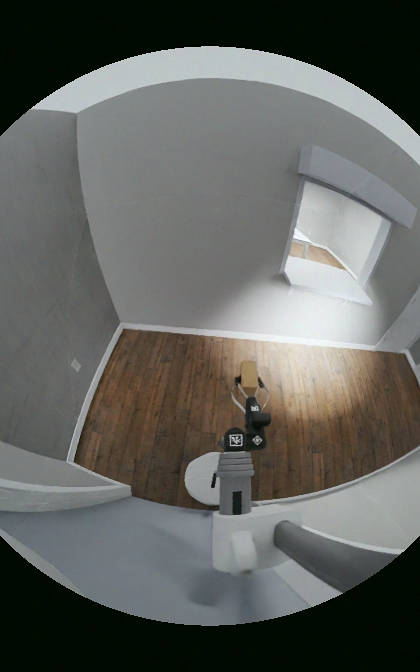

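Scene clock: 54.17 s.
r1.base_odometry: x=+0.307 y=-2.323 heading=+0.126 (m, m, rad; r1's odometry frame)
r1.turned_by_wheels: +0.000 (rad since the last result)
r1.turned_by_imu: +0.001 (rad since the last result)
r1.base_tilt: forward=+0.8 right=+0.0 (deg)
r1.lidar_m: 0.80 0.88 0.90 3.49 1.26 1.48 3.51 1.34 1.01 0.97 1.01 0.84
r1.base_status: not commanded
r1.joint_positions: lift_m=+0.928 arm_m=+0.338 wrist_yaw_rad=-0.006 wrist_pitch_rad=+0.002 wrist_roll_rad=+0.014 gripper_m=-0.010
r1.joint_status: not commanded
r1.on_its_own: wrist_yaw_rad is at rest, and its effort (+18) is outside its rest range (-13 to +13)
r1.motor_effort: lift_m=+21(21) arm_m=+12(12) wrist_yaw_rad=+18(18) wrist_pitch_rad=-3(3) wrist_roll_rad=+1(1) gripper_m=-3(5) wheel_0=-3(3) wheel_1=+3(3) wheel_2=-3(3) (%)
r1.hand_pose: x=+0.7968 y=-0.0891 z=+1.1055 quat_wxyz=(+1.000, +0.007, +0.001, -0.003) (m; r1's base frame)
r1.wrist_depth_mm: 290 291 287 283 282 281 277 / 290 287 283 282 279 277 274 / 287 286 282 279 277 276 276 / 285 282 279 277 274 272 271 / 282 279 277 236 274 271 271 / 281 277 274 203 270 268 266 / 279 276 233 213 266 266 265
r2.base_odometry: x=-0.229 y=-0.672 heading=+1.068 (m, m, rad; r2's odometry frame)
r2.turned_by_wheels: -0.001 (rad since the last result)
r2.turned_by_imu: -0.001 (rad since the last result)
r2.base_tilt: forward=-0.3 right=+0.1 (deg)
r2.lidar_m: 1.57 1.67 1.28 0.48 0.25 0.25 - 0.25 0.25 0.25 1.83 1.46
r2.base_status: done
r2.joint_positions: lift_m=+0.800 arm_m=+0.006 wrist_yaw_rad=+0.000 wrist_pitch_rad=+0.256 wrist_roll_rad=-0.005 gripper_m=-0.004
r2.joint_status: not commanded
r2.motor_effort: lift_m=+22(21) arm_m=-8(9) wrist_yaw_rad=-1(2) wrist_pitch_rad=-17(18) wrist_roll_rad=+0(0) gripper_m=-20(21) wheel_0=-5(12) wheel_1=-8(14) wheel_2=+5(15) (%)
r2.hand_pose: x=+0.4565 y=-0.0874 z=+0.9051 quat_wxyz=(+0.992, -0.002, +0.128, +0.000) (m; r2's base frame)
r2.wrist_depth_mm: 1229 1255 1229 1255 1255 - - / 1281 1281 1281 1281 1281 - - / 1336 1366 1366 1336 1366 1308 1308 / 1397 1397 1366 1397 1397 1366 1397 / 1464 1430 1464 176 1499 1464 1464 / 1537 1464 153 151 176 1464 1537 / 1499 168 171 154 1430 1336 1430
pictures: r2_head_left_camera, r2_head_right_camera
Images, in order (width x height): r2_head_left_camera 420x672, r2_head_right_camera 420x672.

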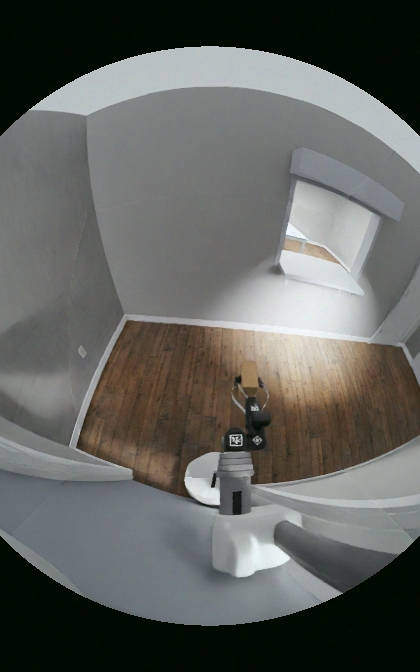

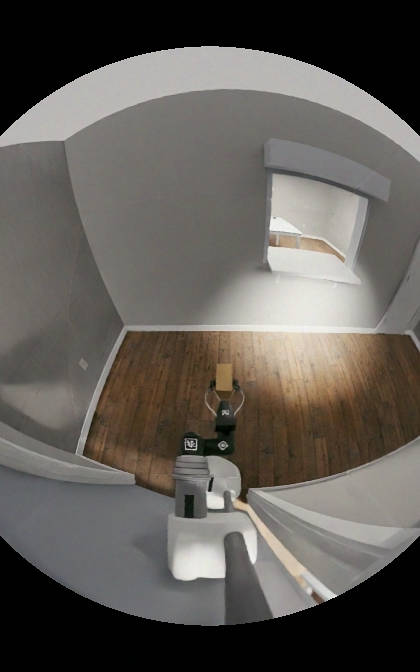

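Opening; close to the jamb, so shift slightly.

{"op": "execute_actions", "data": {
  "actions": [
    {"r2":{"base":{"strafe_m":0.06},"pace":"slow"}}
  ],
  "cameras": []
}}

{"op": "execute_actions", "data": {
  "actions": [
    {"r2":{"base":{"translate_m":-0.6}}}
  ],
  "cameras": ["r2_head_left_camera","r2_head_right_camera"]
}}

Scene clock: 56.30 s.
r1.base_odometry: x=+0.307 y=-2.323 heading=+0.126 (m, m, rad; r1's odometry frame)
r1.turned_by_wheels: +0.000 (rad since the last result)
r1.turned_by_imu: +0.001 (rad since the last result)
r1.base_tilt: forward=+1.0 right=+0.0 (deg)
r1.lidar_m: 0.81 0.86 0.89 3.51 1.26 1.48 3.51 1.36 1.01 0.96 1.01 0.84
r1.base_status: not commanded
r1.joint_positions: lift_m=+0.928 arm_m=+0.338 wrist_yaw_rad=-0.006 wrist_pitch_rad=+0.002 wrist_roll_rad=+0.014 gripper_m=-0.010
r1.joint_status: not commanded
r1.on_its_own: wrist_yaw_rad is at rest, and its effort (+18) is outside its rest range (-13 to +13)
r1.motor_effort: lift_m=+21(21) arm_m=+12(11) wrist_yaw_rad=+18(18) wrist_pitch_rad=-3(4) wrist_roll_rad=+1(0) gripper_m=-5(4) wheel_0=-3(3) wheel_1=+3(3) wheel_2=-3(3) (%)
r1.hand_pose: x=+0.7968 y=-0.0891 z=+1.1055 quat_wxyz=(+1.000, +0.007, +0.001, -0.003) (m; r1's base frame)
r1.wrist_depth_mm: 293 290 287 285 282 281 278 / 290 287 286 283 278 277 277 / 287 285 281 279 277 274 273 / 286 282 279 277 276 274 272 / 281 279 278 236 273 271 268 / 281 278 274 204 270 268 266 / 278 276 233 213 267 266 266
r2.base_odometry: x=-0.281 y=-0.643 heading=+1.068 (m, m, rad; r2's odometry frame)
r2.turned_by_wheels: +0.000 (rad since the last result)
r2.turned_by_imu: +0.000 (rad since the last result)
r2.base_tilt: forward=-0.2 right=+0.2 (deg)
r2.lidar_m: 1.57 1.59 1.19 0.45 0.25 0.25 - 0.25 0.30 0.31 1.81 1.46
r2.base_status: done
r2.joint_positions: lift_m=+0.800 arm_m=+0.006 wrist_yaw_rad=+0.000 wrist_pitch_rad=+0.256 wrist_roll_rad=-0.005 gripper_m=-0.004
r2.joint_status: not commanded
r2.motor_effort: lift_m=+21(21) arm_m=-8(8) wrist_yaw_rad=+1(1) wrist_pitch_rad=-17(17) wrist_roll_rad=+0(0) gripper_m=-22(20) wheel_0=-5(8) wheel_1=+3(9) wheel_2=+4(4) (%)
r2.hand_pose: x=+0.4565 y=-0.0874 z=+0.9051 quat_wxyz=(+0.992, -0.002, +0.128, +0.000) (m; r2's base frame)
r2.wrist_depth_mm: 1281 1255 1255 1229 1255 - - / 1308 1281 1336 1308 1308 - - / 1336 1336 1308 1366 1366 1308 1336 / 1366 1366 1397 1366 1397 1397 1397 / 1464 1464 1464 176 1430 1397 1464 / 1537 1464 153 151 177 1464 1537 / 1537 168 171 154 1464 1336 1397
pictures: none
No camera images: the call's "cameras" was empty. Leave "cameras" out to get every camera's image.

Scene clock: 59.77 s.
r1.base_odometry: x=+0.307 y=-2.323 heading=+0.126 (m, m, rad; r1's odometry frame)
r1.turned_by_wheels: +0.000 (rad since the last result)
r1.turned_by_imu: +0.001 (rad since the last result)
r1.base_tilt: forward=+0.8 right=+0.0 (deg)
r1.lidar_m: 0.80 0.82 0.90 3.52 1.25 1.47 3.50 1.33 1.01 0.96 1.00 0.85
r1.base_status: not commanded
r1.joint_positions: lift_m=+0.928 arm_m=+0.338 wrist_yaw_rad=-0.006 wrist_pitch_rad=+0.002 wrist_roll_rad=+0.014 gripper_m=-0.010
r1.joint_status: not commanded
r1.on_its_own: wrist_yaw_rad is at rest, and its effort (+18) is outside its rest range (-13 to +13)
r1.motor_effort: lift_m=+21(21) arm_m=+12(12) wrist_yaw_rad=+18(19) wrist_pitch_rad=-2(2) wrist_roll_rad=+1(0) gripper_m=-6(2) wheel_0=-3(3) wheel_1=+3(3) wheel_2=-3(3) (%)
r1.hand_pose: x=+0.7968 y=-0.0891 z=+1.1055 quat_wxyz=(+1.000, +0.007, +0.001, -0.003) (m; r1's base frame)
r1.wrist_depth_mm: 291 290 287 285 281 281 277 / 289 287 285 282 281 279 276 / 286 285 282 281 276 276 273 / 286 282 279 277 276 273 270 / 282 279 277 236 273 270 268 / 281 278 274 203 271 268 266 / 278 276 233 212 267 266 264
r2.base_odometry: x=-0.570 y=-1.169 heading=+1.068 (m, m, rad; r2's odometry frame)
r2.turned_by_wheels: +0.000 (rad since the last result)
r2.turned_by_imu: -0.042 (rad since the last result)
r2.base_tilt: forward=-0.2 right=+0.2 (deg)
r2.lidar_m: 2.16 1.68 0.28 0.25 - 0.25 0.26 1.04 0.85 1.40 0.52 0.50
r2.base_status: done
r2.joint_positions: lift_m=+0.800 arm_m=+0.006 wrist_yaw_rad=+0.000 wrist_pitch_rad=+0.256 wrist_roll_rad=-0.005 gripper_m=-0.004
r2.joint_status: not commanded
r2.motor_effort: lift_m=+21(21) arm_m=-8(8) wrist_yaw_rad=+1(5) wrist_pitch_rad=-16(17) wrist_roll_rad=+0(0) gripper_m=-20(20) wheel_0=-3(14) wheel_1=-3(16) wheel_2=+1(16) (%)
r2.hand_pose: x=+0.4564 y=-0.0874 z=+0.9051 quat_wxyz=(+0.992, -0.002, +0.128, +0.000) (m; r2's base frame)
r2.wrist_depth_mm: 1756 1756 1756 1863 - - 1863 / 1808 1863 1863 1921 - - 1863 / 1921 1921 1863 1921 1983 - - / 1983 1863 - 1921 - - - / 1921 - - 175 - - - / 1863 1983 153 151 177 1808 1756 / 1499 168 171 155 1430 1336 1366
pictures: r2_head_left_camera, r2_head_right_camera
Images, in order (width x height): r2_head_left_camera 420x672, r2_head_right_camera 420x672.

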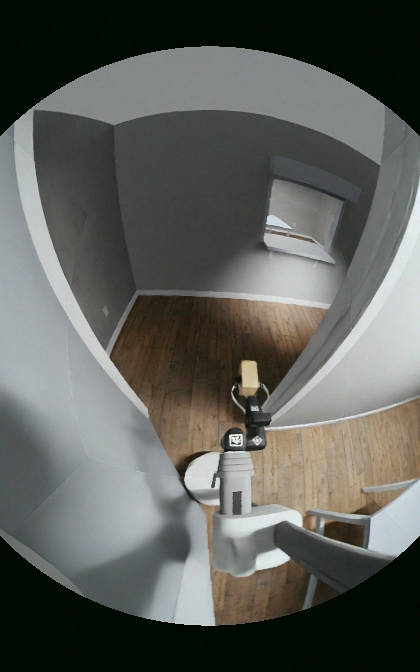

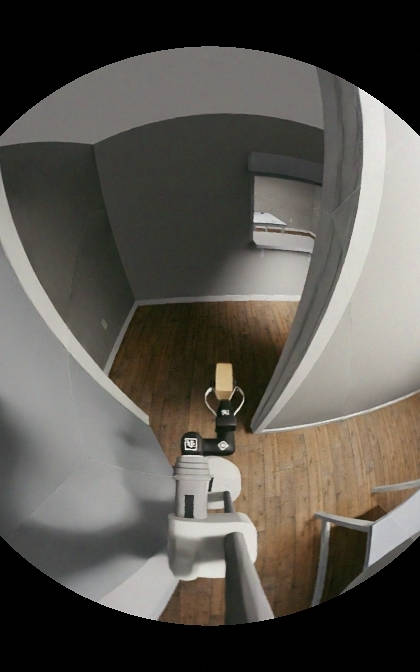

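{"op": "execute_actions", "data": {
  "actions": [
    {"r2":{"base":{"translate_m":-0.18}}}
  ],
  "cameras": []
}}

{"op": "execute_actions", "data": {
  "actions": [
    {"r2":{"base":{"rotate_rad":-1.85},"pace":"slow"}}
  ],
  "cameras": ["r2_head_left_camera","r2_head_camera","r2_wrist_camera"]
}}

Scene clock: 62.07 s.
r1.base_odometry: x=+0.307 y=-2.323 heading=+0.126 (m, m, rad; r1's odometry frame)
r1.turned_by_wheels: +0.000 (rad since the last result)
r1.turned_by_imu: +0.001 (rad since the last result)
r1.base_tilt: forward=+0.7 right=+0.1 (deg)
r1.lidar_m: 0.80 0.86 0.92 3.50 1.28 1.47 3.52 1.33 1.00 0.96 1.01 0.86
r1.base_status: not commanded
r1.joint_positions: lift_m=+0.928 arm_m=+0.338 wrist_yaw_rad=-0.006 wrist_pitch_rad=+0.002 wrist_roll_rad=+0.014 gripper_m=-0.010
r1.joint_status: not commanded
r1.on_its_own: wrist_yaw_rad is at rest, and its effort (+17) is outside its rest range (-13 to +13)
r1.motor_effort: lift_m=+21(21) arm_m=+12(12) wrist_yaw_rad=+17(18) wrist_pitch_rad=-3(4) wrist_roll_rad=+0(1) gripper_m=-4(4) wheel_0=-3(3) wheel_1=+3(3) wheel_2=-3(3) (%)
r1.hand_pose: x=+0.7968 y=-0.0891 z=+1.1055 quat_wxyz=(+1.000, +0.007, +0.001, -0.003) (m; r1's base frame)
r1.wrist_depth_mm: 290 291 289 286 282 281 278 / 290 289 283 283 278 277 274 / 289 286 285 278 278 274 273 / 285 282 281 279 276 272 271 / 281 279 278 236 272 272 270 / 281 278 277 203 270 270 267 / 278 276 233 213 266 266 265
r2.base_odometry: x=-0.657 y=-1.326 heading=+1.068 (m, m, rad; r2's odometry frame)
r2.turned_by_wheels: +0.000 (rad since the last result)
r2.turned_by_imu: -0.001 (rad since the last result)
r2.base_tilt: forward=-0.3 right=+0.2 (deg)
r2.lidar_m: 2.20 0.62 0.26 0.25 - - 1.90 1.06 0.78 0.83 0.79 0.64
r2.base_status: done
r2.joint_positions: lift_m=+0.800 arm_m=+0.006 wrist_yaw_rad=+0.000 wrist_pitch_rad=+0.256 wrist_roll_rad=-0.005 gripper_m=-0.004
r2.joint_status: not commanded
r2.motor_effort: lift_m=+22(21) arm_m=-8(8) wrist_yaw_rad=+1(0) wrist_pitch_rad=-16(17) wrist_roll_rad=+0(0) gripper_m=-20(22) wheel_0=-4(14) wheel_1=-3(9) wheel_2=+2(11) (%)
r2.hand_pose: x=+0.4564 y=-0.0874 z=+0.9051 quat_wxyz=(+0.992, -0.002, +0.128, +0.000) (m; r2's base frame)
r2.wrist_depth_mm: 1863 1921 1983 1983 - - 325 / 1863 - - - - - 334 / 1921 - - - - - 342 / 1983 - - - - 477 351 / 1808 - - 176 - 459 366 / 1808 1921 153 151 176 430 377 / 1499 168 171 155 1430 466 392
pictures: none
No camera images: the call's "cameras" was empty. Leave "cameras" out to get every camera's image.

Scene clock: 65.20 s.
r1.base_odometry: x=+0.307 y=-2.323 heading=+0.126 (m, m, rad; r1's odometry frame)
r1.turned_by_wheels: +0.000 (rad since the last result)
r1.turned_by_imu: +0.001 (rad since the last result)
r1.base_tilt: forward=+0.7 right=-0.1 (deg)
r1.lidar_m: 0.80 0.87 0.89 3.53 1.26 1.47 3.51 1.34 1.02 0.96 1.00 0.87
r1.base_status: not commanded
r1.joint_positions: lift_m=+0.928 arm_m=+0.338 wrist_yaw_rad=-0.006 wrist_pitch_rad=+0.002 wrist_roll_rad=+0.014 gripper_m=-0.010
r1.joint_status: not commanded
r1.on_its_own: wrist_yaw_rad is at rest, and its effort (+18) is outside its rest range (-13 to +13)
r1.motor_effort: lift_m=+21(21) arm_m=+12(12) wrist_yaw_rad=+18(17) wrist_pitch_rad=-3(3) wrist_roll_rad=+2(2) gripper_m=-4(6) wheel_0=-3(3) wheel_1=+3(3) wheel_2=-3(3) (%)
r1.hand_pose: x=+0.7968 y=-0.0891 z=+1.1055 quat_wxyz=(+1.000, +0.007, +0.001, -0.003) (m; r1's base frame)
r1.wrist_depth_mm: 293 290 287 286 283 278 277 / 289 287 283 282 279 278 276 / 286 285 282 279 278 274 272 / 285 282 277 278 276 272 270 / 281 281 278 236 273 271 267 / 278 277 276 204 270 268 266 / 277 274 234 213 266 265 264
r2.base_odometry: x=-0.657 y=-1.326 heading=-0.782 (m, m, rad; r2's odometry frame)
r2.turned_by_wheels: -1.849 (rad since the last result)
r2.turned_by_imu: -1.821 (rad since the last result)
r2.base_tilt: forward=-0.1 right=+0.1 (deg)
r2.lidar_m: 0.75 1.17 0.64 0.64 2.35 0.38 0.25 - 0.25 1.89 1.50 0.86
r2.base_status: done
r2.joint_positions: lift_m=+0.800 arm_m=+0.006 wrist_yaw_rad=+0.000 wrist_pitch_rad=+0.256 wrist_roll_rad=-0.005 gripper_m=-0.004
r2.joint_status: not commanded
r2.motor_effort: lift_m=+22(22) arm_m=-7(8) wrist_yaw_rad=+2(2) wrist_pitch_rad=-16(17) wrist_roll_rad=+1(0) gripper_m=-21(21) wheel_0=+3(4) wheel_1=+1(10) wheel_2=+5(11) (%)
r2.hand_pose: x=+0.4563 y=-0.0875 z=+0.9051 quat_wxyz=(+0.992, -0.002, +0.128, +0.000) (m; r2's base frame)
r2.wrist_depth_mm: - - - - - - 1808 / - - - - - - 1863 / - - - - - - 1756 / - - 1138 991 960 917 904 / 1921 - 750 176 723 820 1756 / 1756 1983 153 151 178 1756 1756 / 1464 168 172 155 1430 1308 1430
pictures: r2_head_camera, r2_head_left_camera, r2_wrist_camera
camera_calibration (this result's frames):
r2_wrist_camera: T_world_to_cam=[[-0.0390217, -0.998224, -0.0450064, -0.0313207], [-0.254558, 0.0534854, -0.965577, 1.0532], [0.96627, -0.0262217, -0.256193, 0.00883984], [0, 0, 0, 1]] pos_world=[0.258337, -0.0873641, 1.0178]
Images, in order (width x height): r2_head_camera 420x560, r2_head_left_camera 420x672, r2_wrist_camera 616x392.

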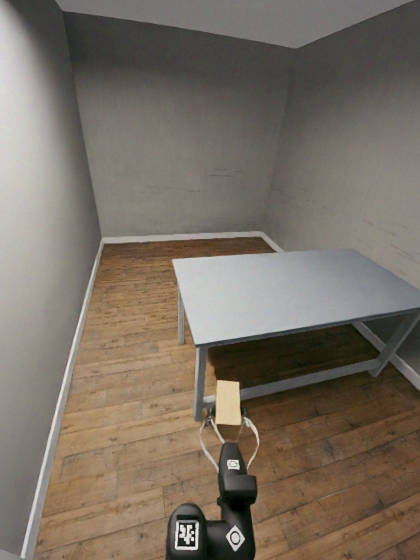

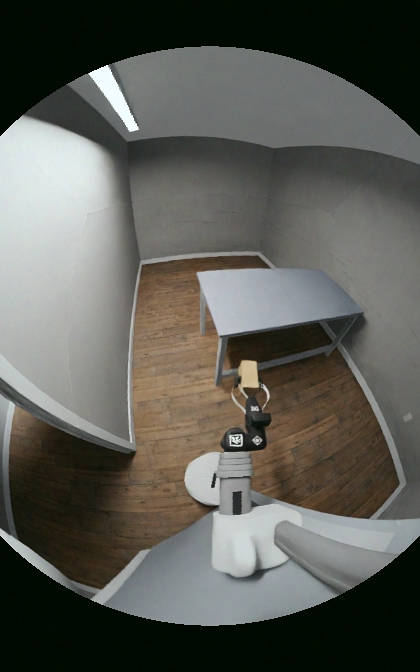

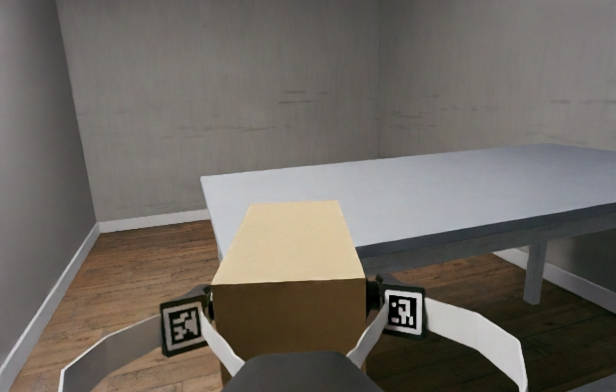

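{"op": "execute_actions", "data": {
  "actions": [
    {"r1":{"joints":{"arm_m":0.02}},"r2":{"base":{"translate_m":0.42},"joints":{"arm_m":0.2,"lift_m":0.74}}}
  ],
  "cameras": []
}}

{"op": "execute_actions", "data": {
  "actions": [
    {"r2":{"joints":{"lift_m":0.706}}}
  ],
  "cameras": ["r2_head_left_camera"]
}}

Scene clock: 68.47 s.
r1.base_odometry: x=+0.307 y=-2.323 heading=+0.126 (m, m, rad; r1's odometry frame)
r1.turned_by_wheels: +0.000 (rad since the last result)
r1.turned_by_imu: +0.001 (rad since the last result)
r1.base_tilt: forward=+0.7 right=-0.1 (deg)
r1.lidar_m: 0.79 0.87 0.93 3.49 1.26 1.45 3.50 1.33 1.01 0.96 1.01 0.85
r1.base_status: not commanded
r1.joint_positions: lift_m=+0.928 arm_m=+0.021 wrist_yaw_rad=+0.000 wrist_pitch_rad=+0.002 wrist_roll_rad=+0.014 gripper_m=-0.010
r1.joint_status: all done
r1.motor_effort: lift_m=+21(21) arm_m=-5(7) wrist_yaw_rad=+1(19) wrist_pitch_rad=-5(5) wrist_roll_rad=+0(1) gripper_m=-7(7) wheel_0=-3(3) wheel_1=+3(3) wheel_2=-3(3) (%)
r1.hand_pose: x=+0.4802 y=-0.0874 z=+1.1053 quat_wxyz=(+1.000, +0.007, +0.001, +0.000) (m; r1's base frame)
r1.wrist_depth_mm: 640 621 621 621 609 597 603 / 627 621 621 609 609 597 591 / 621 627 609 609 597 585 585 / 615 609 609 603 597 591 585 / 609 609 597 554 591 591 585 / 609 603 597 200 585 574 569 / 603 591 382 384 574 574 569
r2.base_odometry: x=-0.359 y=-1.622 heading=-0.782 (m, m, rad; r2's odometry frame)
r2.turned_by_wheels: +0.000 (rad since the last result)
r2.turned_by_imu: +0.000 (rad since the last result)
r2.base_tilt: forward=-0.3 right=+0.0 (deg)
r2.lidar_m: 0.35 1.35 0.76 0.66 0.63 0.78 1.43 1.61 1.88 1.81 0.70 0.41
r2.base_status: done
r2.joint_positions: lift_m=+0.740 arm_m=+0.198 wrist_yaw_rad=+0.000 wrist_pitch_rad=+0.256 wrist_roll_rad=-0.005 gripper_m=-0.004
r2.joint_status: all done
r2.motor_effort: lift_m=+19(18) arm_m=+9(9) wrist_yaw_rad=+0(2) wrist_pitch_rad=-16(17) wrist_roll_rad=+0(0) gripper_m=-22(20) wheel_0=+2(10) wheel_1=+1(6) wheel_2=-1(9) (%)
r2.hand_pose: x=+0.6484 y=-0.0874 z=+0.8453 quat_wxyz=(+0.992, -0.002, +0.128, +0.000) (m; r2's base frame)
r2.wrist_depth_mm: - - - - - - 1618 / - - - - - - 1618 / - - - - - - 1708 / - - - 732 707 683 668 / - 530 430 176 462 455 449 / 1756 364 153 151 176 338 336 / 1336 169 171 155 272 251 268
pictures: none
No camera images: the call's "cameras" was empty. Leave "cameras" out to get every camera's image.

Scene clock: 69.43 s.
r1.base_odometry: x=+0.307 y=-2.323 heading=+0.126 (m, m, rad; r1's odometry frame)
r1.turned_by_wheels: +0.000 (rad since the last result)
r1.turned_by_imu: +0.000 (rad since the last result)
r1.base_tilt: forward=+0.9 right=+0.0 (deg)
r1.lidar_m: 0.78 0.88 0.93 3.54 1.26 1.49 3.48 1.38 1.02 0.97 1.01 0.84
r1.base_status: not commanded
r1.joint_positions: lift_m=+0.928 arm_m=+0.021 wrist_yaw_rad=+0.000 wrist_pitch_rad=+0.002 wrist_roll_rad=+0.014 gripper_m=-0.010
r1.joint_status: not commanded
r1.motor_effort: lift_m=+21(21) arm_m=-5(5) wrist_yaw_rad=+2(2) wrist_pitch_rad=-6(6) wrist_roll_rad=+0(2) gripper_m=-7(8) wheel_0=-3(3) wheel_1=+3(3) wheel_2=-3(3) (%)
r1.hand_pose: x=+0.4802 y=-0.0874 z=+1.1053 quat_wxyz=(+1.000, +0.007, +0.001, +0.000) (m; r1's base frame)
r1.wrist_depth_mm: 634 627 621 615 603 603 597 / 621 615 621 615 609 603 603 / 621 615 615 615 597 591 591 / 621 603 609 609 591 585 580 / 609 603 597 554 591 580 580 / 603 603 603 200 585 580 569 / 603 597 377 382 574 585 569
r2.base_odometry: x=-0.359 y=-1.622 heading=-0.782 (m, m, rad; r2's odometry frame)
r2.turned_by_wheels: +0.000 (rad since the last result)
r2.turned_by_imu: +0.000 (rad since the last result)
r2.base_tilt: forward=-0.2 right=+0.2 (deg)
r2.lidar_m: 0.37 1.36 0.78 0.65 0.62 0.80 1.44 1.61 1.89 1.79 0.73 0.46
r2.base_status: not commanded
r2.joint_positions: lift_m=+0.706 arm_m=+0.198 wrist_yaw_rad=+0.000 wrist_pitch_rad=+0.256 wrist_roll_rad=-0.005 gripper_m=-0.004
r2.joint_status: all done
r2.motor_effort: lift_m=+19(21) arm_m=+9(9) wrist_yaw_rad=-1(0) wrist_pitch_rad=-17(18) wrist_roll_rad=+0(0) gripper_m=-20(22) wheel_0=+2(1) wheel_1=+1(2) wheel_2=+0(1) (%)
r2.hand_pose: x=+0.6484 y=-0.0874 z=+0.8113 quat_wxyz=(+0.992, -0.002, +0.128, +0.000) (m; r2's base frame)
r2.wrist_depth_mm: - - - - - - 1618 / - - - - - - 1708 / - - - - - - 1576 / - - 627 615 585 564 549 / - 410 353 176 384 373 368 / 1661 298 153 151 177 278 274 / 247 169 171 154 224 206 219
pictures: r2_head_left_camera
Images, in order (width x height): r2_head_left_camera 420x672.

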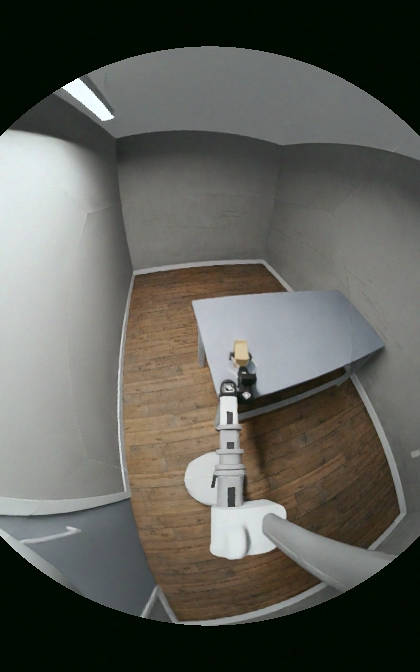

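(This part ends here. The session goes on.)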